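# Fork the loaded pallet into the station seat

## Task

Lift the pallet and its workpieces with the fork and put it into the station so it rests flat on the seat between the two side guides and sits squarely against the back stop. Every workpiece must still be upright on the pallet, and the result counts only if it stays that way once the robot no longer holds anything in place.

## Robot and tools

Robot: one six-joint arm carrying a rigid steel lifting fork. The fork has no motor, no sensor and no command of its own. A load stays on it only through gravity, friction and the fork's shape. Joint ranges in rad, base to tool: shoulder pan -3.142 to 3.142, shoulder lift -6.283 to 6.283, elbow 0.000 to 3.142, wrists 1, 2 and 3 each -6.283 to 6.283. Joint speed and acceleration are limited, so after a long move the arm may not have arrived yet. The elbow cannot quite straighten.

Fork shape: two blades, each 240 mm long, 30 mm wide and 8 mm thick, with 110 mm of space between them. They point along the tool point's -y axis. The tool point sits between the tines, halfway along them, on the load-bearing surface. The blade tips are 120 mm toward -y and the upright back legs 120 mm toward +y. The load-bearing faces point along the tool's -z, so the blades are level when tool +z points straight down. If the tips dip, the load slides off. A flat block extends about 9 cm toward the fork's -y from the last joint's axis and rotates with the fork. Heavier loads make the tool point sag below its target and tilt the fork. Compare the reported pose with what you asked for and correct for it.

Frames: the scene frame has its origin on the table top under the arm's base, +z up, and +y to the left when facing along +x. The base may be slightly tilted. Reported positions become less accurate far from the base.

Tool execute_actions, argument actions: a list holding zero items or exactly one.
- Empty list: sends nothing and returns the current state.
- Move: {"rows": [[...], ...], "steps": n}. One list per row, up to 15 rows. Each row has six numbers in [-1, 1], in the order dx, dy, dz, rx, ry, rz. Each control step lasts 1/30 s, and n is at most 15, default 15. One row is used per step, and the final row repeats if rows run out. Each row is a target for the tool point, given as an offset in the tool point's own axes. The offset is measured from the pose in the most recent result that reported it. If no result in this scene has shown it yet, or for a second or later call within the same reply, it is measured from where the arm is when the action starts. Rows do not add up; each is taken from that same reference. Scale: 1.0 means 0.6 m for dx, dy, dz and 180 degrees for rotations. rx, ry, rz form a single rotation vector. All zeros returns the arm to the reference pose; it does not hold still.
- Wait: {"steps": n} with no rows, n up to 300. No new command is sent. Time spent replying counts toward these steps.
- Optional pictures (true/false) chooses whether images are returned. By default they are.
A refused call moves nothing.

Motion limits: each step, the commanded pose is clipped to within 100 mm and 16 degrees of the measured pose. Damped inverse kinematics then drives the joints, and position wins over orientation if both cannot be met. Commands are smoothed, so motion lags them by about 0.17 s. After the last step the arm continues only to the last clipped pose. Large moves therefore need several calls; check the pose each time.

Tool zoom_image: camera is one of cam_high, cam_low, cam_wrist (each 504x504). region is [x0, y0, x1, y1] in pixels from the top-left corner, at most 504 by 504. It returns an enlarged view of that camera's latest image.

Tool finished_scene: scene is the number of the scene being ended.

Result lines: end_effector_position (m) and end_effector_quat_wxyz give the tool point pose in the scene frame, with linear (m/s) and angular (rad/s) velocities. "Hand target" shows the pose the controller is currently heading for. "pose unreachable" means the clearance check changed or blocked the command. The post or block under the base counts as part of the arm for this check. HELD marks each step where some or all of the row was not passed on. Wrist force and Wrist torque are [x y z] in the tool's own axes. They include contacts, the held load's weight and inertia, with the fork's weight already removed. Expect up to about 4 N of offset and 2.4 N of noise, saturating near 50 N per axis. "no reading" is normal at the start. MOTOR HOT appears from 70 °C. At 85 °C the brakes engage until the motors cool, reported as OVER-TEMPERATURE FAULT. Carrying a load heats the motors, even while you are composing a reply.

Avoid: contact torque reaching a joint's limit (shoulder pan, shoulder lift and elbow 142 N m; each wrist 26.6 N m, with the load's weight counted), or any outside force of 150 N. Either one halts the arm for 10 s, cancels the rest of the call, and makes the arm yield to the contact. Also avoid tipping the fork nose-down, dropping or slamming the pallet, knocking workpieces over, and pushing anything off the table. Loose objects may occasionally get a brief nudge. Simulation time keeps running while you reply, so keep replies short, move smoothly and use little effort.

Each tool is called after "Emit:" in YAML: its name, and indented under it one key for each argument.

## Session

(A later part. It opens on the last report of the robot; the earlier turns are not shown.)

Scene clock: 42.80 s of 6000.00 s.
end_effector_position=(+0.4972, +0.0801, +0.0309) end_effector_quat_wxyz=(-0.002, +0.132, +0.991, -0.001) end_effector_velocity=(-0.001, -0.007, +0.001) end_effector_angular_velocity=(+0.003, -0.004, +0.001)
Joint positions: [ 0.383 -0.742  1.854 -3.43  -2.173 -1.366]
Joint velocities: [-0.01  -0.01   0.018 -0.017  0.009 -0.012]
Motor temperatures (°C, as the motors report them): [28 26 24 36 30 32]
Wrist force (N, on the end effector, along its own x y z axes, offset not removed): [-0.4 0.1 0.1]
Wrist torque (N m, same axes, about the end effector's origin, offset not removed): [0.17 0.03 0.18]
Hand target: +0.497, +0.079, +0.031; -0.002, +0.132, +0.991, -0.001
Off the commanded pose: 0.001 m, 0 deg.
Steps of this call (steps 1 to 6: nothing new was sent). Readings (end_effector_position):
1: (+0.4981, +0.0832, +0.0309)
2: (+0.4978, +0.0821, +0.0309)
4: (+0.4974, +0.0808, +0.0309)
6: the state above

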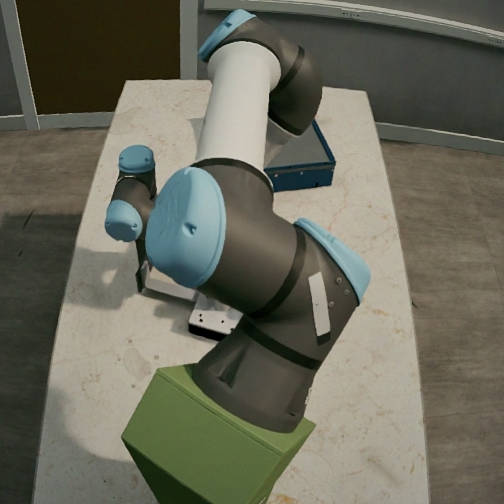

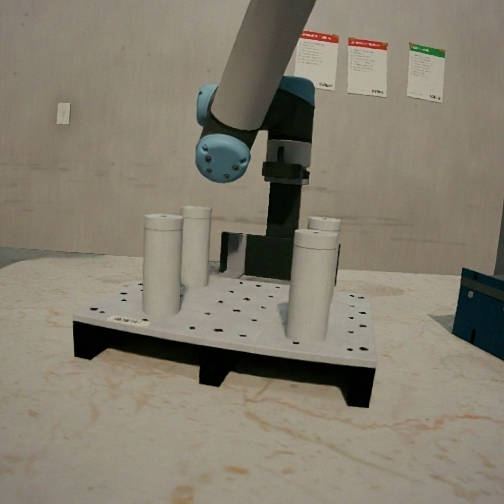

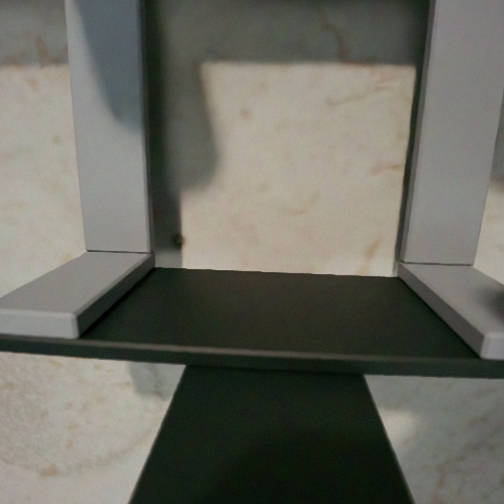

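Emit:
execute_actions:
  actions:
    - {"rows":[[0,-0.0027,0,-0.0002,-0.0003,-0.0002],[0,-0.0068,0,-0.0004,-0.0006,-0.0004],[0,-0.0151,0,-0.0006,-0.0009,-0.0006],[0,-0.0261,0,-0.0008,-0.0012,-0.0008],[0,-0.0395,0,-0.0008,-0.0012,-0.001],[0,-0.0546,0,-0.0008,-0.0012,-0.001],[0,-0.0707,0,-0.0008,-0.0012,-0.001],[0,-0.0873,0,-0.0008,-0.0012,-0.001],[0,-0.1034,0,-0.0008,-0.0012,-0.001],[0,-0.1185,0,-0.0008,-0.0012,-0.001],[0,-0.1319,0,-0.0008,-0.0012,-0.001],[0,-0.1429,0,-0.0008,-0.0012,-0.001],[0,-0.1512,0,-0.0008,-0.0012,-0.001],[0,-0.1563,0,-0.0008,-0.0012,-0.001],[0,-0.158,0,-0.0008,-0.0012,-0.001]],"steps":15}
  pictures: false

Emit:
execute_actions:
  actions:
    - {"steps":10}

Scene clock: 45.57 s of 6000.00 s.
end_effector_position=(+0.4780, +0.0099, +0.0315) end_effector_quat_wxyz=(-0.002, +0.132, +0.991, -0.003) end_effector_velocity=(-0.053, -0.182, +0.001) end_effector_angular_velocity=(+0.002, +0.002, +0.002)
Joint positions: [ 0.271 -0.824  1.996 -3.543 -2.098 -1.463]
Joint velocities: [-0.319 -0.214  0.357 -0.27   0.23  -0.259]
Motor temperatures (°C, as the motors report them): [28 26 24 36 30 32]
Wrist force (N, on the end effector, along its own x y z axes, offset not removed): [-0.6 -0.8 -0.6]
Wrist torque (N m, same axes, about the end effector's origin, offset not removed): [0.24 0.15 0.14]
Hand target: +0.472, -0.010, +0.032; -0.001, +0.131, +0.991, -0.002
Off the commanded pose: 0.022 m, 0 deg.
Steps of this call (steps 1 to 68: nothing new was sent; steps 69 to 83: all 15 steps of this action). Readings (end_effector_position):
69: (+0.4970, +0.0794, +0.0309)
70: (+0.4970, +0.0793, +0.0309)
72: (+0.4965, +0.0775, +0.0309)
76: (+0.4924, +0.0613, +0.0309)
83: the state above

Scene clock: 45.90 s of 6000.00 s.
end_effector_position=(+0.4724, -0.0095, +0.0316) end_effector_quat_wxyz=(-0.001, +0.131, +0.991, -0.002) end_effector_velocity=(-0.003, -0.007, +0.000) end_effector_angular_velocity=(+0.002, +0.001, +0.001)
Joint positions: [ 0.236 -0.848  2.035 -3.573 -2.07  -1.492]
Joint velocities: [-0.013 -0.008  0.017 -0.012  0.011 -0.011]
Motor temperatures (°C, as the motors report them): [28 26 24 36 30 32]
Wrist force (N, on the end effector, along its own x y z axes, offset not removed): [0.0 1.5 -0.5]
Wrist torque (N m, same axes, about the end effector's origin, offset not removed): [0.28 -0.02 0.10]
Hand target: +0.472, -0.010, +0.032; -0.001, +0.131, +0.991, -0.002
Off the commanded pose: 0.002 m, 0 deg.
Steps of this call (steps 1 to 10: nothing new was sent). Readings (end_effector_position):
1: (+0.4765, +0.0044, +0.0315)
2: (+0.4753, +0.0002, +0.0315)
4: (+0.4738, -0.0050, +0.0315)
8: (+0.4726, -0.0089, +0.0316)
10: the state above

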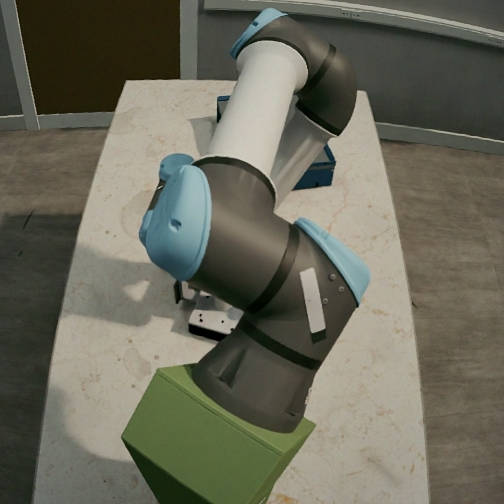

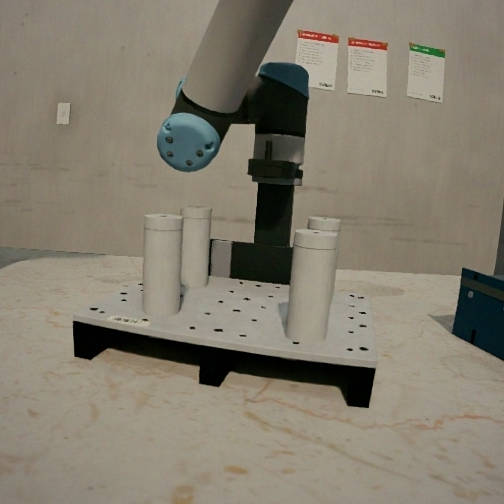

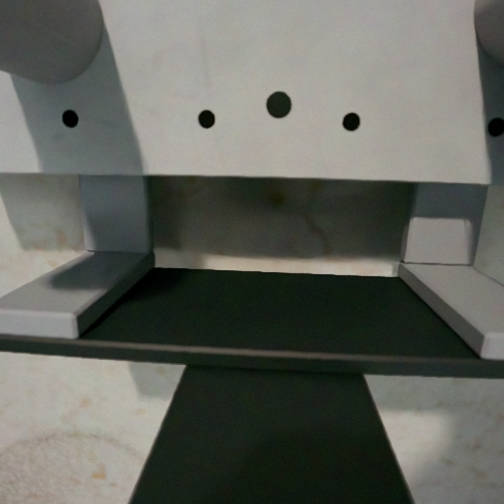

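Emit:
execute_actions:
  actions:
    - {"rows":[[-0.0003,-0.002,0,0,0,0],[-0.0006,-0.0062,0,0,-0.0002,0],[-0.001,-0.0133,0,0,-0.0005,-0.0003],[-0.0014,-0.022,0,0,-0.0005,-0.0003],[-0.0018,-0.0313,-0.001,0,-0.0005,-0.0003],[-0.002,-0.040,-0.002,0,-0.0005,-0.0003],[-0.002,-0.0471,-0.003,0,-0.0005,-0.0003],[-0.002,-0.0517,-0.004,0,-0.0005,-0.0003],[-0.002,-0.0533,-0.005,0,-0.0005,-0.0003],[-0.002,-0.0533,-0.006,0,-0.0005,-0.0003],[-0.002,-0.0533,-0.007,0,-0.0005,-0.0003],[-0.002,-0.0533,-0.008,0,-0.0005,-0.0003],[-0.002,-0.0533,-0.0095,0,-0.0005,-0.0003],[-0.002,-0.0533,-0.011,0,-0.0005,-0.0003],[-0.002,-0.0533,-0.0125,0,-0.0005,-0.0003]],"steps":15}
  pictures: false

Emit:
execute_actions:
  actions:
    - {"rows":[[0,-0.001,-0.007,0,0,0],[0,-0.001,-0.0088,0,0,0],[0,-0.001,-0.0106,0,0,0],[0,-0.001,-0.0124,0,0,0],[0,-0.001,-0.0142,0.0003,0,0],[0,-0.001,-0.016,0.0006,0,0],[0,-0.001,-0.018,0.0009,0,0],[0,-0.001,-0.020,0.0012,0,0],[0,-0.001,-0.022,0.0015,0,0],[0,-0.001,-0.024,0.0018,0,0],[0,-0.001,-0.026,0.002,0,0],[0,-0.001,-0.028,0.002,0,0],[0,-0.001,-0.030,0.002,0,0],[0,-0.001,-0.031,0.002,0,0],[0,-0.001,-0.032,0.002,0,0]],"steps":15}

Scene clock: 50.53 s of 6000.00 s.
end_effector_position=(+0.4657, -0.0388, +0.0360) end_effector_quat_wxyz=(-0.000, +0.131, +0.991, -0.002) end_effector_velocity=(-0.004, -0.018, +0.020) end_effector_angular_velocity=(+0.005, -0.002, +0.002)
Joint positions: [ 0.185 -0.891  2.092 -3.606 -2.034 -1.533]
Joint velocities: [-0.019 -0.067  0.069 -0.009  0.019 -0.016]
Motor temperatures (°C, as the motors report them): [28 26 24 36 30 32]
Wrist force (N, on the end effector, along its own x y z axes, offset not removed): [-0.3 -0.9 0.6]
Wrist torque (N m, same axes, about the end effector's origin, offset not removed): [0.12 0.08 0.13]
Hand target: +0.465, -0.041, +0.039; -0.000, +0.131, +0.991, -0.002
Off the commanded pose: 0.004 m, 0 deg.
Steps of this call (steps 1 to 90: nothing new was sent; then 1.13 s passed at rest; steps 91 to 105: all 15 steps of this action). Readings (end_effector_position):
91: (+0.4722, -0.0103, +0.0317)
92: (+0.4722, -0.0103, +0.0317)
94: (+0.4720, -0.0119, +0.0317)
98: (+0.4694, -0.0241, +0.0324)
105: the state above

Scene clock: 51.03 s of 6000.00 s.
end_effector_position=(+0.4655, -0.0394, +0.0513) end_effector_quat_wxyz=(-0.001, +0.131, +0.991, -0.005) end_effector_velocity=(+0.001, -0.000, +0.031) end_effector_angular_velocity=(-0.009, +0.000, -0.000)
Joint positions: [ 0.2   -0.92   2.116 -3.594 -2.051 -1.521]
Joint velocities: [ 0.034 -0.062  0.045  0.026 -0.034  0.025]
Motor temperatures (°C, as the motors report them): [28 26 24 36 30 32]
Wrist force (N, on the end effector, along its own x y z axes, offset not removed): [-0.3 1.9 30.9]
Wrist torque (N m, same axes, about the end effector's origin, offset not removed): [0.19 0.07 0.17]
Hand target: +0.466, -0.039, +0.055; -0.001, +0.131, +0.991, -0.006
Off the commanded pose: 0.004 m, 0 deg.
Steps of this call (steps 1 to 15: all 15 steps of this action). Readings (end_effector_position):
1: (+0.4656, -0.0394, +0.0368)
2: (+0.4656, -0.0396, +0.0375)
4: (+0.4657, -0.0396, +0.0393)
8: (+0.4655, -0.0394, +0.0432)
15: the state above

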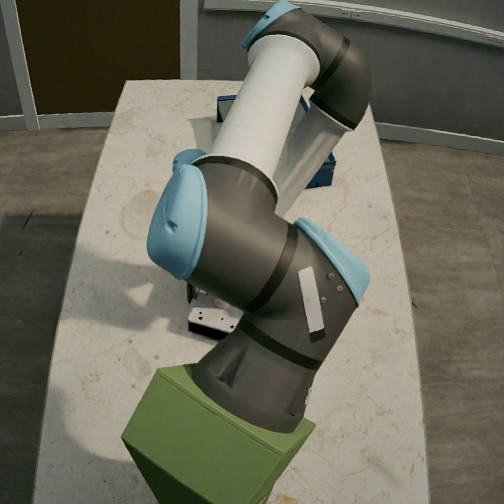

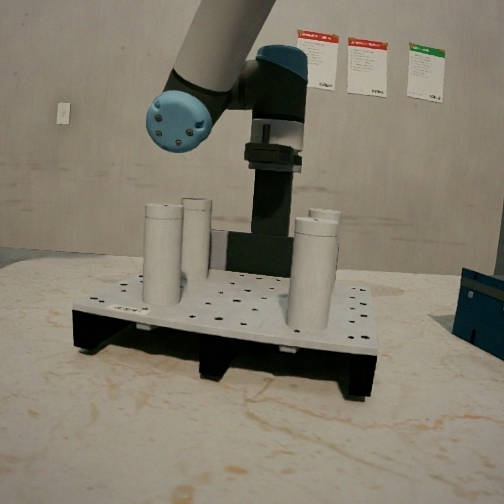

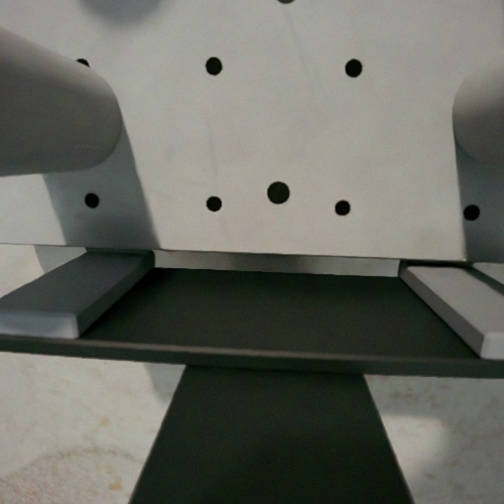

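Emit:
execute_actions:
  actions:
    - {"rows":[[-0.0006,0.0001,-0.0068,0.0005,0,-0.0005],[-0.0024,0.0005,-0.0086,0.0004,0,-0.002],[-0.0055,0.0012,-0.0117,0.0003,0,-0.0045],[-0.0097,0.0021,-0.0159,0.0002,0,-0.008],[-0.015,0.0033,-0.0211,0,0,-0.0123],[-0.0213,0.0047,-0.0275,0,0,-0.0176],[-0.0286,0.0063,-0.0347,0,0,-0.0236],[-0.0368,0.0081,-0.0429,0,0,-0.0303],[-0.0457,0.01,-0.0518,0,0,-0.0377],[-0.0553,0.0121,-0.0614,0,0,-0.0456],[-0.0654,0.0143,-0.0715,0,0,-0.054],[-0.0759,0.0166,-0.082,0,0,-0.0626],[-0.0867,0.019,-0.0928,0,0,-0.0715],[-0.0977,0.0214,-0.1037,0,0,-0.0806],[-0.1086,0.0238,-0.1146,0,0,-0.0896]],"steps":15}
  pictures: false

Emit:
execute_actions:
  actions:
    - {"rows":[[-0.0572,0.003,-0.0558,0,0,-0.0461],[-0.068,0.0035,-0.0663,0,0,-0.0548],[-0.0784,0.0041,-0.0764,0,0,-0.0632],[-0.0882,0.0046,-0.086,0,0,-0.071],[-0.0974,0.005,-0.095,0,0,-0.0785],[-0.1058,0.0055,-0.1032,0,0,-0.0852],[-0.1132,0.0059,-0.1104,0,0,-0.0912],[-0.1196,0.0062,-0.1166,0,0,-0.0963],[-0.1252,0.0065,-0.1221,0,0,-0.1008],[-0.1294,0.0067,-0.1262,0,0,-0.1042],[-0.1326,0.0069,-0.1293,0,0,-0.1068],[-0.1344,0.0069,-0.131,0,0,-0.1083],[-0.135,0.007,-0.1316,0,0,-0.1087]],"steps":15}
  pictures: false

Emit:
execute_actions:
  actions:
    - {"steps":9}

Scene clock: 59.93 s of 6000.00 s.
end_effector_position=(+0.5050, -0.0405, +0.0931) end_effector_quat_wxyz=(+0.001, +0.048, +0.999, -0.006) end_effector_velocity=(+0.172, -0.004, +0.167) end_effector_angular_velocity=(-0.011, -0.016, +0.724)
Joint positions: [ 0.255 -1.016  2.144 -3.512 -2.092 -1.647]
Joint velocities: [ 0.211 -0.39   0.092  0.351 -0.159 -0.572]
Motor temperatures (°C, as the motors report them): [28 26 24 36 30 32]
Wrist force (N, on the end effector, along its own x y z axes, offset not removed): [1.6 2.9 34.1]
Wrist torque (N m, same axes, about the end effector's origin, offset not removed): [0.67 -0.03 0.11]
Hand target: +0.531, -0.041, +0.118; +0.003, -0.007, +1.000, -0.007
Off the commanded pose: 0.038 m, 7 deg.
Steps of this call (steps 1 to 90: nothing new was sent; then 5.40 s passed at rest; steps 91 to 105: all 15 steps of this action). Readings (end_effector_position):
91: (+0.4655, -0.0394, +0.0552)
92: (+0.4655, -0.0394, +0.0552)
94: (+0.4662, -0.0394, +0.0559)
98: (+0.4733, -0.0396, +0.0626)
105: the state above

Scene clock: 60.43 s of 6000.00 s.
end_effector_position=(+0.5806, -0.0428, +0.1670) end_effector_quat_wxyz=(+0.002, -0.112, +0.994, -0.008) end_effector_velocity=(+0.051, -0.004, +0.051) end_effector_angular_velocity=(+0.014, +0.030, +0.216)
Joint positions: [ 0.336 -1.202  2.173 -3.327 -2.152 -1.904]
Joint velocities: [ 0.043 -0.167  0.006  0.214 -0.018 -0.161]
Motor temperatures (°C, as the motors report them): [28 26 24 36 30 32]
Wrist force (N, on the end effector, along its own x y z axes, offset not removed): [-1.7 -0.2 28.8]
Wrist torque (N m, same axes, about the end effector's origin, offset not removed): [-0.08 -0.07 -0.12]
Hand target: +0.586, -0.043, +0.172; +0.001, -0.123, +0.992, -0.007
Off the commanded pose: 0.007 m, 1 deg.
Steps of this call (steps 1 to 15: all 15 steps of this action). Readings (end_effector_position):
1: (+0.5110, -0.0406, +0.0988)
2: (+0.5172, -0.0408, +0.1048)
4: (+0.5299, -0.0409, +0.1171)
8: (+0.5540, -0.0415, +0.1407)
15: the state above

Scene clock: 60.73 s of 6000.00 s.
end_effector_position=(+0.5854, -0.0432, +0.1718) end_effector_quat_wxyz=(+0.001, -0.122, +0.993, -0.007) end_effector_velocity=(+0.003, +0.000, +0.003) end_effector_angular_velocity=(+0.002, +0.000, +0.009)
Joint positions: [ 0.34  -1.219  2.174 -3.304 -2.154 -1.919]
Joint velocities: [ 0.003 -0.009 -0.001  0.012 -0.    -0.006]
Motor temperatures (°C, as the motors report them): [28 26 24 36 30 32]
Wrist force (N, on the end effector, along its own x y z axes, offset not removed): [0.6 1.0 31.3]
Wrist torque (N m, same axes, about the end effector's origin, offset not removed): [0.01 -0.11 -0.07]
Hand target: +0.586, -0.043, +0.172; +0.001, -0.123, +0.992, -0.007
Off the commanded pose: 0.001 m, 0 deg.
Steps of this call (steps 1 to 9: nothing new was sent). Readings (end_effector_position):
1: (+0.5820, -0.0429, +0.1684)
2: (+0.5831, -0.0430, +0.1695)
4: (+0.5844, -0.0431, +0.1707)
8: (+0.5853, -0.0432, +0.1717)
9: the state above

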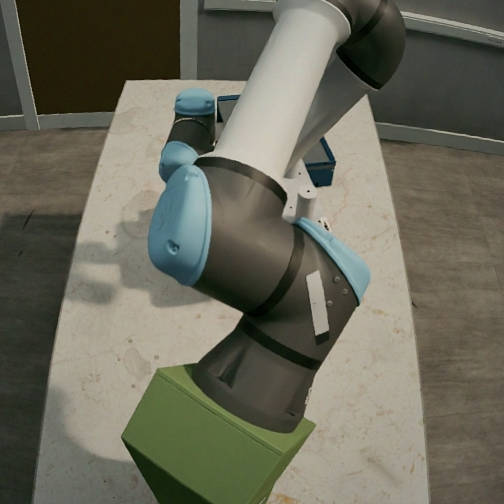

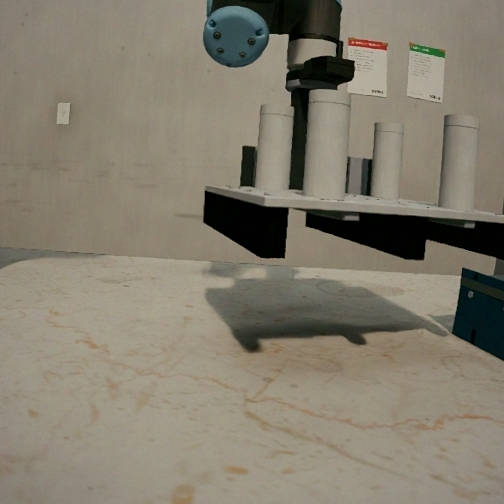

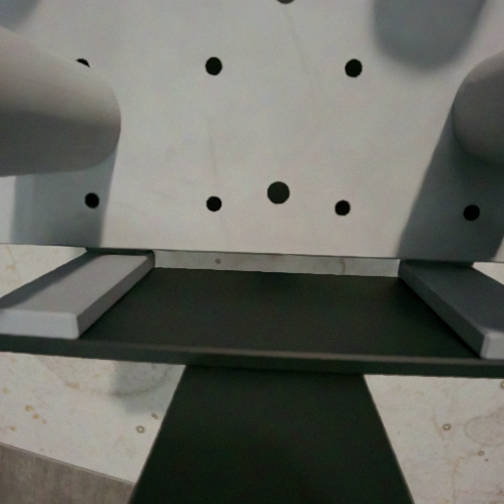

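Emit:
execute_actions:
  actions:
    - {"rows":[[-0.001,-0.0002,0,-0.0002,0,0],[-0.0023,-0.0007,0,-0.0005,0,0],[-0.0052,-0.0016,0,-0.0008,0,0],[-0.0092,-0.0028,0,-0.0012,0,0],[-0.0143,-0.0043,0,-0.0016,0,0],[-0.0206,-0.0062,0,-0.002,0,0],[-0.028,-0.0085,0,-0.0024,0,0],[-0.0366,-0.0111,0,-0.0027,0,0],[-0.0462,-0.014,0,-0.003,0,0],[-0.057,-0.0172,0,-0.003,0,0],[-0.069,-0.0209,0,-0.003,0,0],[-0.0821,-0.0248,0,-0.003,0,0],[-0.0958,-0.029,0,-0.003,0,0],[-0.1095,-0.0331,0,-0.003,0,0],[-0.1232,-0.0372,0,-0.003,0,0]],"steps":15}
  pictures: false

Emit:
execute_actions:
  actions:
    - {"rows":[[-0.0712,-0.0215,0,0,0,0],[-0.0849,-0.0257,0,0,0,0],[-0.0986,-0.0298,0,0,0,0],[-0.1122,-0.0339,0,0,0,0],[-0.1259,-0.0381,0,0,0,0],[-0.1396,-0.0422,0,0,0,0],[-0.1533,-0.0463,0,0,0,0],[-0.167,-0.0505,0,0,0,0],[-0.1807,-0.0546,0,0,0,0],[-0.1944,-0.0588,0,0,0,0],[-0.2081,-0.0629,0,0,0,0],[-0.2217,-0.067,0,0,0,0],[-0.2354,-0.0712,0,0,0,0],[-0.2491,-0.0753,0,0,0,0],[-0.2628,-0.0794,0,0,0,0]],"steps":15}
  pictures: false

Emit:
execute_actions:
  actions:
    - {"rows":[[-0.0712,-0.0215,0,0,0,0],[-0.0849,-0.0257,0,0,0,0],[-0.0986,-0.0298,0,0,0,0],[-0.1122,-0.0339,0,0,0,0],[-0.1259,-0.0381,0,0,0,0],[-0.1396,-0.0422,0,0,0,0],[-0.1533,-0.0463,0,0,0,0],[-0.167,-0.0505,0,0,0,0],[-0.1807,-0.0546,0,0,0,0],[-0.1944,-0.0588,0,0,0,0],[-0.2081,-0.0629,0,0,0,0],[-0.2217,-0.067,0,0,0,0],[-0.2354,-0.0712,0,0,0,0],[-0.2491,-0.0753,0,0,0,0],[-0.2628,-0.0794,0,0,0,0]],"steps":15}
  pictures: false

Emit:
execute_actions:
  actions:
    - {"rows":[[-0.0712,-0.0215,0,0,0,0],[-0.0835,-0.0252,0,0,0,0],[-0.0944,-0.0286,0,0,0,0],[-0.104,-0.0314,0,0,0,0],[-0.1122,-0.0339,0,0,0,0],[-0.1198,-0.0362,0,0,0,0],[-0.1259,-0.0381,0,0,0,0],[-0.1314,-0.0397,0,0,0,0],[-0.1355,-0.041,0,0,0,0],[-0.1382,-0.0418,0,0,0,0],[-0.1396,-0.0422,0,0,0,0],[-0.1403,-0.0424,0,0,0,0]],"steps":15}
  pictures: false

Emit:
execute_actions:
  actions:
    - {"steps":8}

Scene clock: 65.27 s of 6000.00 s.
end_effector_position=(+0.6283, -0.0458, +0.1734) end_effector_quat_wxyz=(+0.002, -0.122, +0.992, -0.003) end_effector_velocity=(+0.208, -0.012, +0.009) end_effector_angular_velocity=(+0.012, -0.024, +0.002)
Joint positions: [ 0.342 -1.237  2.074 -3.186 -2.146 -1.919]
Joint velocities: [ 0.02  -0.027 -0.505  0.514  0.     0.   ]
Motor temperatures (°C, as the motors report them): [28 26 24 36 30 32]
Wrist force (N, on the end effector, along its own x y z axes, offset not removed): [3.2 1.5 31.7]
Wrist torque (N m, same axes, about the end effector's origin, offset not removed): [0.12 -0.12 -0.12]
Hand target: +0.660, -0.048, +0.175; +0.004, -0.123, +0.992, -0.002
Off the commanded pose: 0.034 m, 0 deg.
Steps of this call (steps 1 to 90: nothing new was sent; then 1.03 s passed at rest; steps 91 to 105: all 15 steps of this action). Readings (end_effector_position):
91: (+0.5857, -0.0432, +0.1721)
92: (+0.5857, -0.0432, +0.1721)
94: (+0.5864, -0.0432, +0.1720)
98: (+0.5933, -0.0435, +0.1721)
105: the state above

Scene clock: 65.77 s of 6000.00 s.
end_effector_position=(+0.7507, -0.0524, +0.1774) end_effector_quat_wxyz=(+0.006, -0.125, +0.992, -0.002) end_effector_velocity=(+0.247, -0.011, +0.002) end_effector_angular_velocity=(+0.003, -0.005, +0.002)
Joint positions: [ 0.353 -1.203  1.746 -2.897 -2.151 -1.92 ]
Joint velocities: [ 0.017  0.163 -0.738  0.577 -0.008  0.01 ]
Motor temperatures (°C, as the motors report them): [28 26 24 36 30 32]
Wrist force (N, on the end effector, along its own x y z axes, offset not removed): [-0.2 2.9 32.2]
Wrist torque (N m, same axes, about the end effector's origin, offset not removed): [0.58 0.09 0.22]
Hand target: +0.788, -0.055, +0.179; +0.008, -0.124, +0.992, -0.002
Off the commanded pose: 0.042 m, 1 deg.
Steps of this call (steps 1 to 15: all 15 steps of this action). Readings (end_effector_position):
1: (+0.6354, -0.0462, +0.1737)
2: (+0.6431, -0.0466, +0.1742)
4: (+0.6594, -0.0478, +0.1755)
8: (+0.6924, -0.0498, +0.1769)
15: the state above

Scene clock: 66.27 s of 6000.00 s.
end_effector_position=(+0.8701, -0.0575, +0.1818) end_effector_quat_wxyz=(+0.011, -0.129, +0.992, -0.001) end_effector_velocity=(+0.243, -0.010, +0.004) end_effector_angular_velocity=(+0.007, -0.018, +0.011)
Joint positions: [ 0.362 -1.096  1.362 -2.626 -2.154 -1.926]
Joint velocities: [ 0.013  0.301 -0.884  0.568 -0.001 -0.011]
Motor temperatures (°C, as the motors report them): [28 26 24 36 30 32]
Wrist force (N, on the end effector, along its own x y z axes, offset not removed): [0.4 0.6 31.9]
Wrist torque (N m, same axes, about the end effector's origin, offset not removed): [0.10 0.01 0.15]
Hand target: +0.907, -0.061, +0.185; +0.015, -0.128, +0.992, -0.001
Off the commanded pose: 0.045 m, 1 deg.
Steps of this call (steps 1 to 15: all 15 steps of this action). Readings (end_effector_position):
1: (+0.7590, -0.0527, +0.1775)
2: (+0.7671, -0.0532, +0.1780)
4: (+0.7821, -0.0541, +0.1792)
8: (+0.8133, -0.0552, +0.1805)
15: the state above

Scene clock: 66.77 s of 6000.00 s.
end_effector_position=(+0.9522, -0.0605, +0.1846) end_effector_quat_wxyz=(+0.014, -0.130, +0.991, -0.001) end_effector_velocity=(+0.051, -0.001, -0.005) end_effector_angular_velocity=(-0.009, +0.026, -0.019)
Joint positions: [ 0.368 -0.972  1.023 -2.415 -2.156 -1.927]
Joint velocities: [ 0.004  0.125 -0.299  0.206 -0.015  0.039]
Motor temperatures (°C, as the motors report them): [28 26 24 36 30 32]
Wrist force (N, on the end effector, along its own x y z axes, offset not removed): [-3.0 0.5 33.0]
Wrist torque (N m, same axes, about the end effector's origin, offset not removed): [0.41 0.25 0.42]
Hand target: +0.958, -0.061, +0.184; +0.012, -0.129, +0.992, -0.001
Off the commanded pose: 0.006 m, 0 deg.
Steps of this call (steps 1 to 15: all 15 steps of this action). Readings (end_effector_position):
1: (+0.8783, -0.0578, +0.1820)
2: (+0.8862, -0.0583, +0.1827)
4: (+0.9002, -0.0589, +0.1840)
8: (+0.9254, -0.0594, +0.1848)
15: the state above

Scene clock: 67.03 s of 6000.00 s.
end_effector_position=(+0.9572, -0.0607, +0.1841) end_effector_quat_wxyz=(+0.012, -0.129, +0.992, -0.001) end_effector_velocity=(+0.004, -0.001, +0.000) end_effector_angular_velocity=(-0.001, +0.002, -0.002)
Joint positions: [ 0.368 -0.959  0.992 -2.393 -2.158 -1.922]
Joint velocities: [ 0.     0.009 -0.024  0.017 -0.001  0.003]
Motor temperatures (°C, as the motors report them): [28 26 24 36 30 32]
Wrist force (N, on the end effector, along its own x y z axes, offset not removed): [-0.8 2.2 31.3]
Wrist torque (N m, same axes, about the end effector's origin, offset not removed): [0.33 0.24 0.23]
Hand target: +0.958, -0.061, +0.184; +0.012, -0.129, +0.992, -0.001
Off the commanded pose: 0.001 m, 0 deg.
Steps of this call (steps 1 to 8: nothing new was sent). Readings (end_effector_position):
1: (+0.9537, -0.0606, +0.1844)
2: (+0.9548, -0.0606, +0.1843)
4: (+0.9561, -0.0606, +0.1842)
8: the state above

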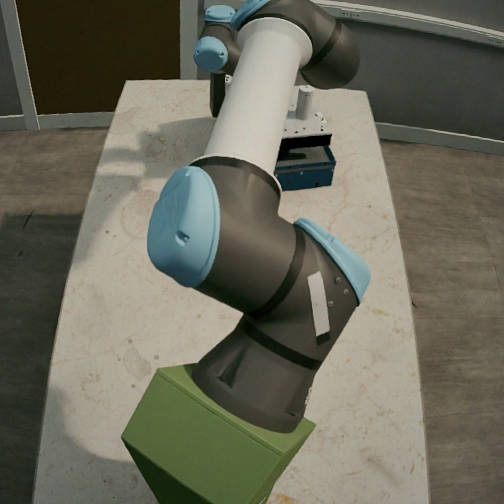

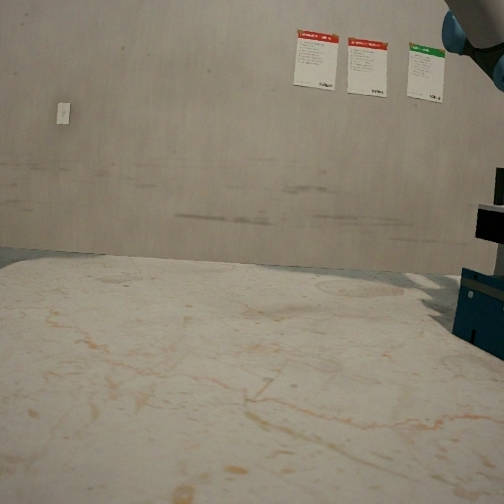

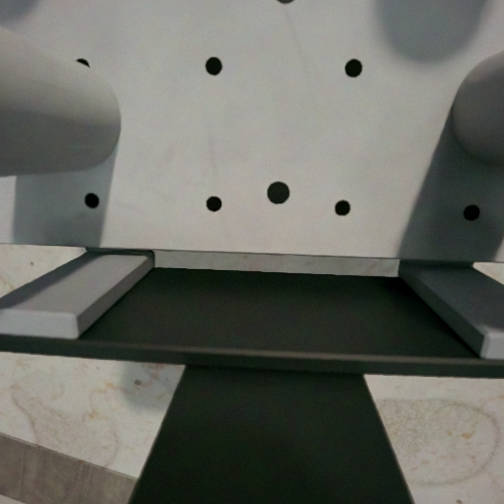

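Emit:
execute_actions:
  actions:
    - {"rows":[[-0.001,-0.0003,0.001,0,0.0001,0.0001],[-0.0011,-0.0004,0.0038,-0.0001,0.0005,0.0003],[-0.0013,-0.0006,0.0083,-0.0002,0.0011,0.0007],[-0.0015,-0.0009,0.0142,-0.0004,0.0019,0.0012],[-0.0017,-0.0012,0.0211,-0.0006,0.0028,0.0018],[-0.002,-0.0016,0.0284,-0.0008,0.0038,0.0024],[-0.0023,-0.002,0.0357,-0.001,0.0047,0.003],[-0.0025,-0.0023,0.0426,-0.0012,0.0056,0.0036],[-0.0027,-0.0026,0.0485,-0.0014,0.0064,0.0041],[-0.0029,-0.0029,0.053,-0.0015,0.007,0.0045],[-0.003,-0.003,0.0558,-0.0016,0.0074,0.0047],[-0.003,-0.0031,0.0568,-0.0016,0.0075,0.0048]],"steps":15}
  pictures: false

Emit:
execute_actions:
  actions:
    - {"steps":8}

Scene clock: 69.17 s of 6000.00 s.
end_effector_position=(+0.9593, -0.0618, +0.1539) end_effector_quat_wxyz=(+0.001, -0.123, +0.992, -0.000) end_effector_velocity=(+0.006, -0.001, -0.038) end_effector_angular_velocity=(-0.002, +0.027, -0.019)
Joint positions: [ 0.346 -0.9    0.92  -2.365 -2.145 -1.914]
Joint velocities: [-0.026  0.087 -0.12   0.053  0.013  0.014]
Motor temperatures (°C, as the motors report them): [28 26 24 36 30 32]
Wrist force (N, on the end effector, along its own x y z axes, offset not removed): [0.1 1.4 34.7]
Wrist torque (N m, same axes, about the end effector's origin, offset not removed): [0.42 -0.04 0.12]
Hand target: +0.960, -0.062, +0.150; +0.000, -0.122, +0.993, -0.000
Off the commanded pose: 0.004 m, 0 deg.
Steps of this call (steps 1 to 49: nothing new was sent; steps 50 to 64: all 15 steps of this action). Readings (end_effector_position):
50: (+0.9576, -0.0607, +0.1841)
51: (+0.9576, -0.0607, +0.1840)
53: (+0.9578, -0.0607, +0.1830)
57: (+0.9582, -0.0610, +0.1738)
64: the state above

Scene clock: 69.43 s of 6000.00 s.
end_effector_position=(+0.9601, -0.0619, +0.1504) end_effector_quat_wxyz=(+0.000, -0.122, +0.993, -0.000) end_effector_velocity=(+0.000, +0.000, -0.003) end_effector_angular_velocity=(+0.001, +0.003, -0.001)
Joint positions: [ 0.344 -0.891  0.908 -2.36  -2.143 -1.913]
Joint velocities: [-0.002  0.006 -0.009  0.005  0.002  0.001]
Motor temperatures (°C, as the motors report them): [28 26 24 36 30 32]
Wrist force (N, on the end effector, along its own x y z axes, offset not removed): [1.5 1.8 31.3]
Wrist torque (N m, same axes, about the end effector's origin, offset not removed): [0.26 -0.27 -0.18]
Hand target: +0.960, -0.062, +0.150; +0.000, -0.122, +0.993, -0.000
Off the commanded pose: 0.000 m, 0 deg.
Steps of this call (steps 1 to 8: nothing new was sent). Readings (end_effector_position):
1: (+0.9596, -0.0618, +0.1528)
2: (+0.9597, -0.0619, +0.1520)
4: (+0.9599, -0.0619, +0.1511)
8: the state above

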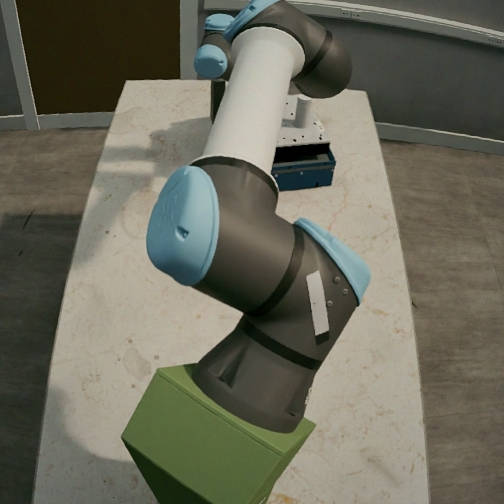

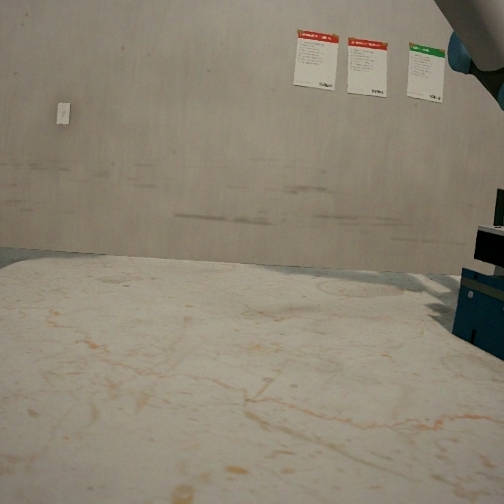

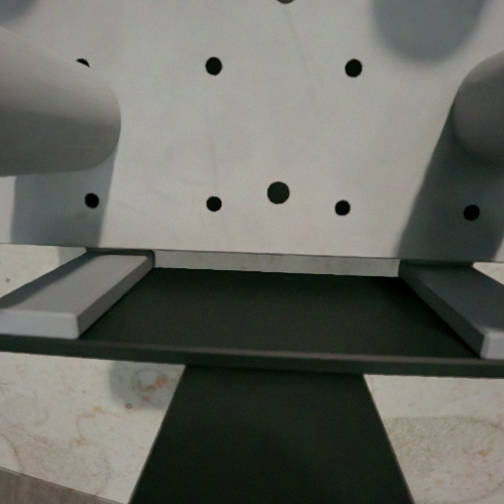

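Emit:
zoom_image:
  camera: "cam_high"
  region: [260, 80, 360, 200]

Emit:
zoom_image:
  camera: "cam_low"
  region: [424, 200, 504, 360]

Region (260, 80, 360, 200) of cam_high's 504x504 image, scaled by 4.200, with more detail than that image has.

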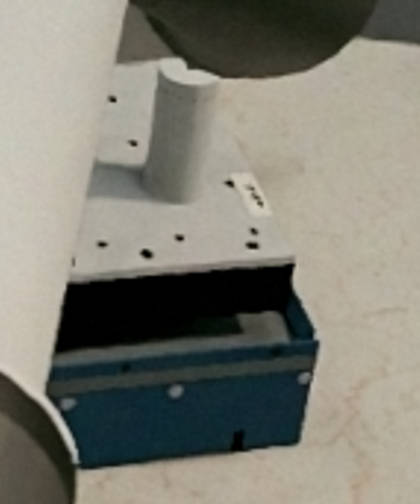

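Region (424, 200, 504, 360) of cam_low's 504x504 image, scaled by 3.150, with more detail than that image has.

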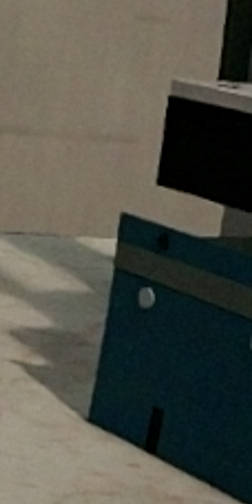

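Emit:
execute_actions:
  actions:
    - {"rows":[[0,0,0.0012,0,0,0.0001],[0,0,0.0025,0,0,0.0002],[0,0,0.0045,0,0,0.0003],[0,0,0.007,0,0,0.0003],[0,0,0.01,0,0,0.0003],[0,0,0.013,0,0,0.0003],[0,0,0.016,0,0,0.0003],[0,0,0.019,0,0,0.0003],[0,0,0.022,0,0,0.0003],[0,0,0.025,0,0,0.0003],[0,0,0.028,0,0,0.0003],[0,0,0.0305,0,0,0.0003],[0,0,0.033,0,0,0.0003],[0,0,0.035,0,0,0.0003],[0,0,0.037,0,0,0.0003]],"steps":15}
  pictures: false

Emit:
execute_actions:
  actions:
    - {"rows":[[0,0,0.012,0,0,0],[0,0,0.0135,0,0,0],[0,0,0.015,0,0,0],[0,0,0.0165,0,0,0],[0,0,0.018,0,0,0],[0,0,0.0195,0,0,0],[0,0,0.021,0,0,0],[0,0,0.0225,0,0,0]],"steps":8}
  pictures: false

Emit:
execute_actions:
  actions:
    - {"steps":6}

Scene clock: 71.83 s of 6000.00 s.
end_effector_position=(+0.9599, -0.0619, +0.1342) end_effector_quat_wxyz=(+0.000, -0.121, +0.993, -0.000) end_effector_velocity=(-0.001, -0.000, -0.045) end_effector_angular_velocity=(-0.002, +0.002, +0.001)
Joint positions: [ 0.332 -0.866  0.89  -2.373 -2.135 -1.922]
Joint velocities: [-0.033  0.073 -0.051 -0.034  0.021 -0.027]
Motor temperatures (°C, as the motors report them): [28 27 24 36 30 32]
Wrist force (N, on the end effector, along its own x y z axes, offset not removed): [1.5 1.2 32.5]
Wrist torque (N m, same axes, about the end effector's origin, offset not removed): [0.21 -0.27 -0.11]
Hand target: +0.960, -0.062, +0.128; +0.000, -0.121, +0.993, -0.000
Off the commanded pose: 0.006 m, 0 deg.
Steps of this call (steps 1 to 57: nothing new was sent; steps 58 to 72: all 15 steps of this action). Readings (end_effector_position):
58: (+0.9601, -0.0619, +0.1501)
59: (+0.9601, -0.0619, +0.1500)
61: (+0.9600, -0.0619, +0.1494)
65: (+0.9600, -0.0619, +0.1454)
72: the state above

Scene clock: 72.10 s of 6000.00 s.
end_effector_position=(+0.9599, -0.0620, +0.1249) end_effector_quat_wxyz=(+0.000, -0.121, +0.993, -0.000) end_effector_velocity=(+0.005, -0.004, -0.021) end_effector_angular_velocity=(-0.006, -0.015, -0.006)
Joint positions: [ 0.325 -0.85   0.879 -2.381 -2.131 -1.928]
Joint velocities: [-0.018  0.043 -0.04  -0.029  0.008 -0.018]
Motor temperatures (°C, as the motors report them): [28 27 24 36 30 32]
Wrist force (N, on the end effector, along its own x y z axes, offset not removed): [-0.7 4.4 14.7]
Wrist torque (N m, same axes, about the end effector's origin, offset not removed): [2.08 1.06 0.01]
Hand target: +0.960, -0.062, +0.121; +0.000, -0.121, +0.993, -0.000
Off the commanded pose: 0.004 m, 0 deg.
Steps of this call (steps 1 to 8: all 8 steps of this action). Readings (end_effector_position):
1: (+0.9599, -0.0619, +0.1327)
2: (+0.9599, -0.0619, +0.1313)
4: (+0.9598, -0.0619, +0.1288)
8: the state above

Scene clock: 72.30 s of 6000.00 s.
end_effector_position=(+0.9600, -0.0620, +0.1215) end_effector_quat_wxyz=(+0.000, -0.121, +0.993, -0.000) end_effector_velocity=(-0.001, +0.000, -0.007) end_effector_angular_velocity=(+0.000, +0.002, +0.001)
Joint positions: [ 0.323 -0.845  0.875 -2.383 -2.129 -1.93 ]
Joint velocities: [-0.005  0.011 -0.007 -0.003  0.003 -0.004]
Motor temperatures (°C, as the motors report them): [28 27 24 36 30 32]
Wrist force (N, on the end effector, along its own x y z axes, offset not removed): [-0.5 1.5 0.8]
Wrist torque (N m, same axes, about the end effector's origin, offset not removed): [0.43 0.13 0.20]
Hand target: +0.960, -0.062, +0.121; +0.000, -0.121, +0.993, -0.000
Off the commanded pose: 0.001 m, 0 deg.
Steps of this call (steps 1 to 6: nothing new was sent). Readings (end_effector_position):
1: (+0.9601, -0.0622, +0.1242)
2: (+0.9602, -0.0622, +0.1235)
4: (+0.9601, -0.0620, +0.1222)
6: the state above

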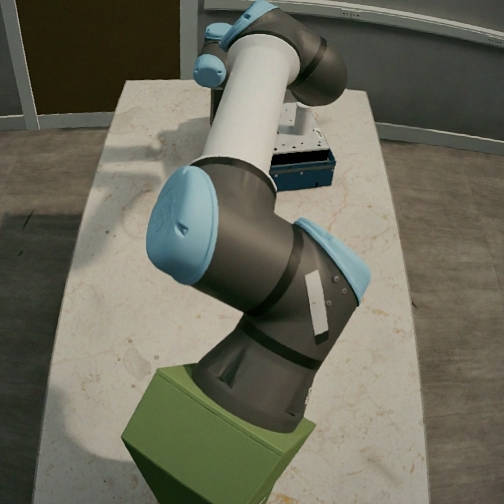

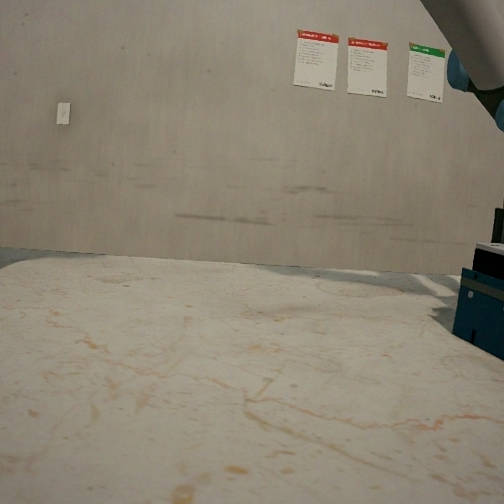

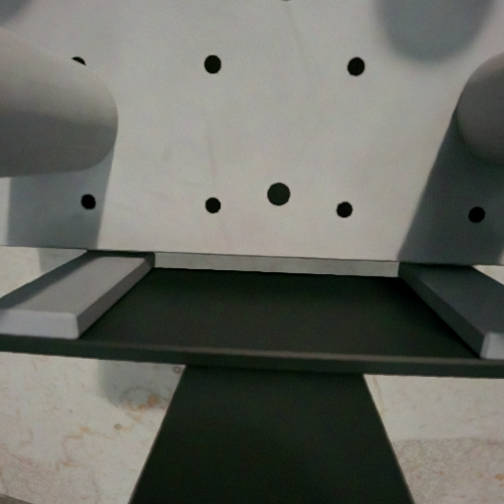

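Emit:
zoom_image:
  camera: "cam_high"
  region: [265, 90, 345, 190]

Emit:
zoom_image:
  camera: "cam_low"
  region: [444, 200, 504, 320]

Region (265, 90, 345, 190) of cam_high's 504x504 image, scaled by 5.040, with more detail than that image has; it fills the left 403 columns of this view, and the rest is white.

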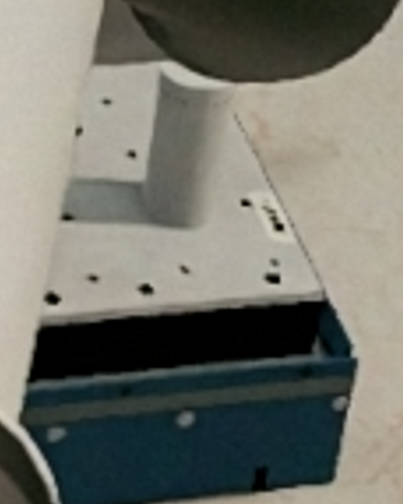

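Region (444, 200, 504, 320) of cam_low's 504x504 image, scaled by 4.200, with more detail than that image has.

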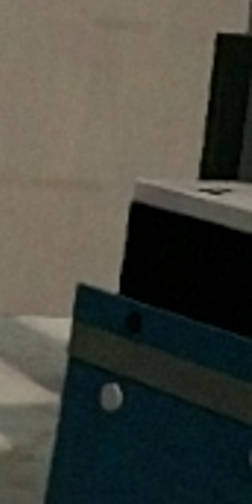

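Emit:
execute_actions:
  actions:
    - {"rows":[[0,-0.0005,0.002,0,0,0],[0,-0.0015,0.0027,0,0,0],[0,-0.0027,0.0034,0,0,0],[0,-0.0039,0.004,0,0,0],[0,-0.0051,0.004,0,0,0],[0,-0.0063,0.004,0,0,0],[0,-0.0075,0.004,0,0,0],[0,-0.0087,0.004,0,0,0],[0,-0.0099,0.004,0,0,0],[0,-0.0111,0.004,0,0,0],[0,-0.0123,0.004,0,0,0],[0,-0.0135,0.004,0,0,0],[0,-0.0145,0.004,0,0,0],[0,-0.015,0.004,0,0,0]],"steps":15}
  pictures: false

Emit:
execute_actions:
  actions:
    - {"steps":6}
  pictures: false

Scene clock: 74.30 s of 6000.00 s.
end_effector_position=(+0.9616, -0.0687, +0.1190) end_effector_quat_wxyz=(+0.000, -0.122, +0.993, +0.000) end_effector_velocity=(+0.005, -0.018, +0.001) end_effector_angular_velocity=(-0.002, -0.001, -0.001)
Joint positions: [ 0.313 -0.845  0.87  -2.381 -2.122 -1.938]
Joint velocities: [-0.019 -0.012 -0.006  0.009  0.012 -0.016]
Motor temperatures (°C, as the motors report them): [28 27 24 36 30 32]
Wrist force (N, on the end effector, along its own x y z axes, offset not removed): [-0.8 10.2 0.6]
Wrist torque (N m, same axes, about the end effector's origin, offset not removed): [0.52 -0.08 0.19]
Hand target: +0.962, -0.071, +0.119; +0.000, -0.121, +0.993, -0.000
Off the commanded pose: 0.002 m, 0 deg.
Steps of this call (steps 1 to 45: nothing new was sent; steps 46 to 60: all 15 steps of this action). Readings (end_effector_position):
46: (+0.9598, -0.0619, +0.1207)
47: (+0.9599, -0.0620, +0.1207)
49: (+0.9600, -0.0624, +0.1203)
53: (+0.9605, -0.0643, +0.1193)
60: the state above

Scene clock: 74.50 s of 6000.00 s.
end_effector_position=(+0.9620, -0.0704, +0.1191) end_effector_quat_wxyz=(+0.000, -0.121, +0.993, -0.000) end_effector_velocity=(+0.001, -0.002, +0.001) end_effector_angular_velocity=(+0.000, -0.001, -0.001)
Joint positions: [ 0.312 -0.847  0.869 -2.38  -2.121 -1.939]
Joint velocities: [-0.002 -0.002 -0.001  0.001  0.002 -0.002]
Motor temperatures (°C, as the motors report them): [28 27 24 36 30 32]
Wrist force (N, on the end effector, along its own x y z axes, offset not removed): [0.1 8.2 3.6]
Wrist torque (N m, same axes, about the end effector's origin, offset not removed): [0.77 -0.25 0.03]
Hand target: +0.962, -0.071, +0.119; +0.000, -0.121, +0.993, -0.000
Off the commanded pose: 0.000 m, 0 deg.
Steps of this call (steps 1 to 6: nothing new was sent). Readings (end_effector_position):
1: (+0.9617, -0.0693, +0.1190)
2: (+0.9618, -0.0697, +0.1190)
4: (+0.9620, -0.0702, +0.1190)
6: the state above

Emit:
execute_actions:
  actions:
    - {"rows":[[0,-0.001,0,0,0,0],[0,-0.0015,0,0,0,0],[0,-0.002,0,0,0,0],[0,-0.0025,0,0,0,0],[0,-0.003,0,0,0,0],[0,-0.0035,0,0,0,0],[0,-0.004,0,0,0,0]],"steps":13}
  pictures: false

Scene clock: 75.87 s of 6000.00 s.
end_effector_position=(+0.9626, -0.0726, +0.1191) end_effector_quat_wxyz=(+0.000, -0.121, +0.993, -0.000) end_effector_velocity=(-0.000, -0.002, -0.001) end_effector_angular_velocity=(+0.000, +0.001, -0.000)
Joint positions: [ 0.309 -0.848  0.869 -2.379 -2.119 -1.941]
Joint velocities: [-0.002 -0.001 -0.     0.001  0.002 -0.001]
Motor temperatures (°C, as the motors report them): [28 27 24 36 30 32]
Wrist force (N, on the end effector, along its own x y z axes, offset not removed): [-0.2 9.8 2.7]
Wrist torque (N m, same axes, about the end effector's origin, offset not removed): [0.84 0.18 0.11]
Hand target: +0.963, -0.073, +0.119; +0.000, -0.121, +0.993, -0.000
Off the commanded pose: 0.000 m, 0 deg.
Steps of this call (steps 1 to 28: nothing new was sent; steps 29 to 41: all 13 steps of this action). Readings (end_effector_position):
29: (+0.9621, -0.0707, +0.1191)
30: (+0.9621, -0.0707, +0.1191)
32: (+0.9622, -0.0710, +0.1191)
36: (+0.9624, -0.0719, +0.1191)
41: the state above

Emit:
execute_actions:
  actions:
    - {"rows":[[0,-0.0008,0,0,0,0],[0,-0.0013,0,0,0,0],[0,-0.0018,0,0,0,0],[0,-0.0023,0,0,0,0],[0,-0.0028,0,0,0,0]],"steps":11}
  pictures: false

Scene clock: 76.67 s of 6000.00 s.
end_effector_position=(+0.9629, -0.0741, +0.1191) end_effector_quat_wxyz=(+0.000, -0.121, +0.993, -0.000) end_effector_velocity=(+0.000, -0.003, -0.000) end_effector_angular_velocity=(-0.001, -0.000, -0.001)
Joint positions: [ 0.308 -0.849  0.868 -2.378 -2.118 -1.942]
Joint velocities: [-0.002 -0.001 -0.001  0.001  0.    -0.002]
Motor temperatures (°C, as the motors report them): [28 27 24 36 30 32]
Wrist force (N, on the end effector, along its own x y z axes, offset not removed): [-0.5 8.8 1.8]
Wrist torque (N m, same axes, about the end effector's origin, offset not removed): [0.51 0.24 0.13]
Hand target: +0.963, -0.074, +0.119; +0.000, -0.121, +0.993, -0.000
Off the commanded pose: 0.000 m, 0 deg.
Steps of this call (steps 1 to 13: nothing new was sent; steps 14 to 24: all 11 steps of this action). Readings (end_effector_position):
14: (+0.9626, -0.0728, +0.1191)
15: (+0.9626, -0.0728, +0.1191)
17: (+0.9627, -0.0730, +0.1191)
21: (+0.9629, -0.0739, +0.1191)
24: the state above

Emit:
execute_actions:
  actions:
    - {"rows":[[0,-0.0008,0,0,0,0],[0,-0.0013,0,0,0,0],[0,-0.0018,0,0,0,0],[0,-0.0023,0,0,0,0]],"steps":10}
  pictures: false

Scene clock: 77.40 s of 6000.00 s.
end_effector_position=(+0.9632, -0.0751, +0.1190) end_effector_quat_wxyz=(+0.000, -0.121, +0.993, +0.000) end_effector_velocity=(-0.000, -0.000, -0.001) end_effector_angular_velocity=(-0.001, +0.002, +0.002)
Joint positions: [ 0.306 -0.85   0.868 -2.378 -2.117 -1.943]
Joint velocities: [-0.001 -0.     0.001  0.001 -0.    -0.001]
Motor temperatures (°C, as the motors report them): [28 27 24 36 30 32]
Wrist force (N, on the end effector, along its own x y z axes, offset not removed): [7.2 24.9 -6.4]
Wrist torque (N m, same axes, about the end effector's origin, offset not removed): [-0.20 0.29 0.96]
Hand target: +0.963, -0.075, +0.119; +0.000, -0.121, +0.993, -0.000
Off the commanded pose: 0.000 m, 0 deg.
Steps of this call (steps 1 to 12: nothing new was sent; steps 13 to 22: all 10 steps of this action). Readings (end_effector_position):
13: (+0.9630, -0.0742, +0.1191)
14: (+0.9630, -0.0743, +0.1191)
16: (+0.9631, -0.0745, +0.1191)
20: (+0.9632, -0.0750, +0.1190)
22: the state above

Contact reached. Back off slightly.

Emit:
execute_actions:
  actions:
    - {"rows":[[0,0.0008,0,0,0,0],[0,0.0016,0,0,0,0],[0,0.0022,0,0,0,0]],"steps":10}

Scene clock: 78.10 s of 6000.00 s.
end_effector_position=(+0.9631, -0.0745, +0.1192) end_effector_quat_wxyz=(+0.000, -0.121, +0.993, -0.000) end_effector_velocity=(-0.000, +0.003, +0.001) end_effector_angular_velocity=(+0.001, -0.001, -0.001)
Joint positions: [ 0.307 -0.849  0.868 -2.378 -2.118 -1.943]
Joint velocities: [ 0.004  0.001  0.001 -0.002 -0.001  0.003]
Motor temperatures (°C, as the motors report them): [28 27 24 36 30 32]
Wrist force (N, on the end effector, along its own x y z axes, offset not removed): [-0.1 7.8 2.9]
Wrist torque (N m, same axes, about the end effector's origin, offset not removed): [0.85 0.36 -0.27]
Hand target: +0.963, -0.074, +0.119; +0.000, -0.121, +0.993, +0.000
Off the commanded pose: 0.001 m, 0 deg.
Steps of this call (steps 1 to 11: nothing new was sent; steps 12 to 21: all 10 steps of this action). Readings (end_effector_position):
12: (+0.9633, -0.0753, +0.1190)
13: (+0.9633, -0.0753, +0.1190)
15: (+0.9633, -0.0751, +0.1192)
19: (+0.9632, -0.0747, +0.1192)
21: the state above

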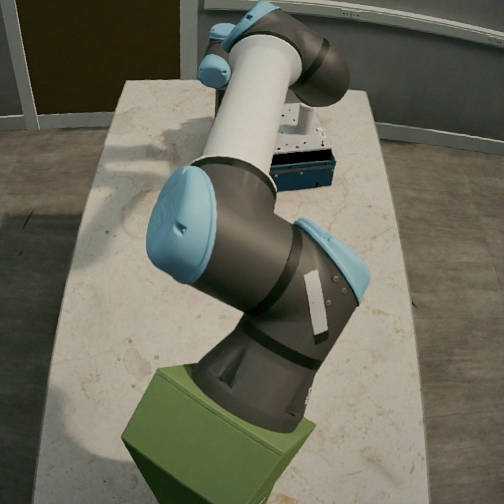

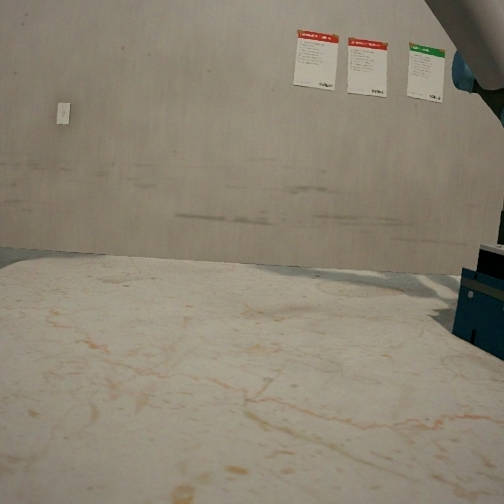

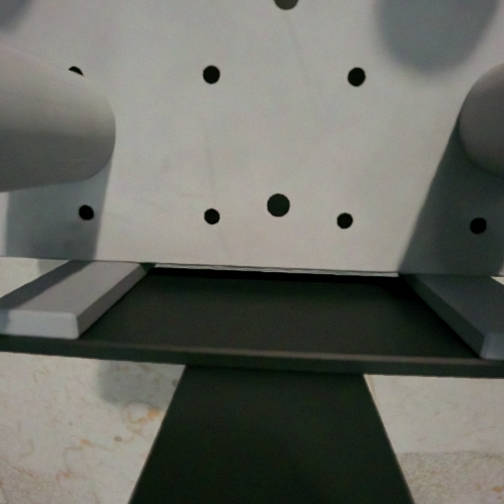

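Emit:
execute_actions:
  actions:
    - {"rows":[[0,0.0012,0,0,0,0.0007],[0,0.0012,0,0,0,0.0014],[0,0.001,0,0,0,0.002],[0,0.0007,0,0,0,0.002],[0,0.0004,0,0,0,0.002],[0,0.0001,0,0,0,0.002],[0,-0.0002,0,0,0,0.002],[0,-0.0005,0,0,0,0.002],[0,-0.0008,0,0,0,0.002]],"steps":15}
  pictures: false

Emit:
execute_actions:
  actions:
    - {"rows":[[0,0.0005,0,0,0,0],[0,0.001,0,0,0,0],[0,0.0015,0,0,0,0]],"steps":8}
  pictures: false

Scene clock: 79.93 s of 6000.00 s.
end_effector_position=(+0.9632, -0.0745, +0.1192) end_effector_quat_wxyz=(+0.000, -0.119, +0.993, -0.000) end_effector_velocity=(+0.001, -0.002, +0.000) end_effector_angular_velocity=(-0.000, -0.002, -0.003)
Joint positions: [ 0.308 -0.847  0.863 -2.375 -2.118 -1.936]
Joint velocities: [-0.002 -0.001 -0.002 -0.     0.001  0.   ]
Motor temperatures (°C, as the motors report them): [28 27 24 36 30 32]
Wrist force (N, on the end effector, along its own x y z axes, offset not removed): [7.8 18.7 -4.4]
Wrist torque (N m, same axes, about the end effector's origin, offset not removed): [0.03 -0.68 -2.42]
Hand target: +0.963, -0.075, +0.119; +0.000, -0.118, +0.993, -0.000
Off the commanded pose: 0.000 m, 0 deg.
Steps of this call (steps 1 to 40: nothing new was sent; steps 41 to 55: all 15 steps of this action). Readings (end_effector_position):
41: (+0.9629, -0.0738, +0.1190)
42: (+0.9628, -0.0737, +0.1190)
44: (+0.9628, -0.0736, +0.1189)
48: (+0.9630, -0.0740, +0.1192)
55: the state above

Scene clock: 80.20 s of 6000.00 s.
end_effector_position=(+0.9630, -0.0741, +0.1192) end_effector_quat_wxyz=(+0.000, -0.118, +0.993, -0.000) end_effector_velocity=(+0.001, +0.001, +0.001) end_effector_angular_velocity=(-0.001, -0.003, -0.002)
Joint positions: [ 0.308 -0.847  0.863 -2.375 -2.118 -1.936]
Joint velocities: [ 0.003  0.002 -0.003 -0.002 -0.003  0.002]
Motor temperatures (°C, as the motors report them): [28 27 24 36 30 32]
Wrist force (N, on the end effector, along its own x y z axes, offset not removed): [-0.6 9.7 1.9]
Wrist torque (N m, same axes, about the end effector's origin, offset not removed): [0.72 0.09 -0.55]
Hand target: +0.963, -0.074, +0.119; +0.000, -0.119, +0.993, -0.000
Off the commanded pose: 0.000 m, 0 deg.
Steps of this call (steps 1 to 8: all 8 steps of this action). Readings (end_effector_position):
1: (+0.9632, -0.0745, +0.1192)
2: (+0.9632, -0.0745, +0.1192)
4: (+0.9631, -0.0744, +0.1191)
8: the state above


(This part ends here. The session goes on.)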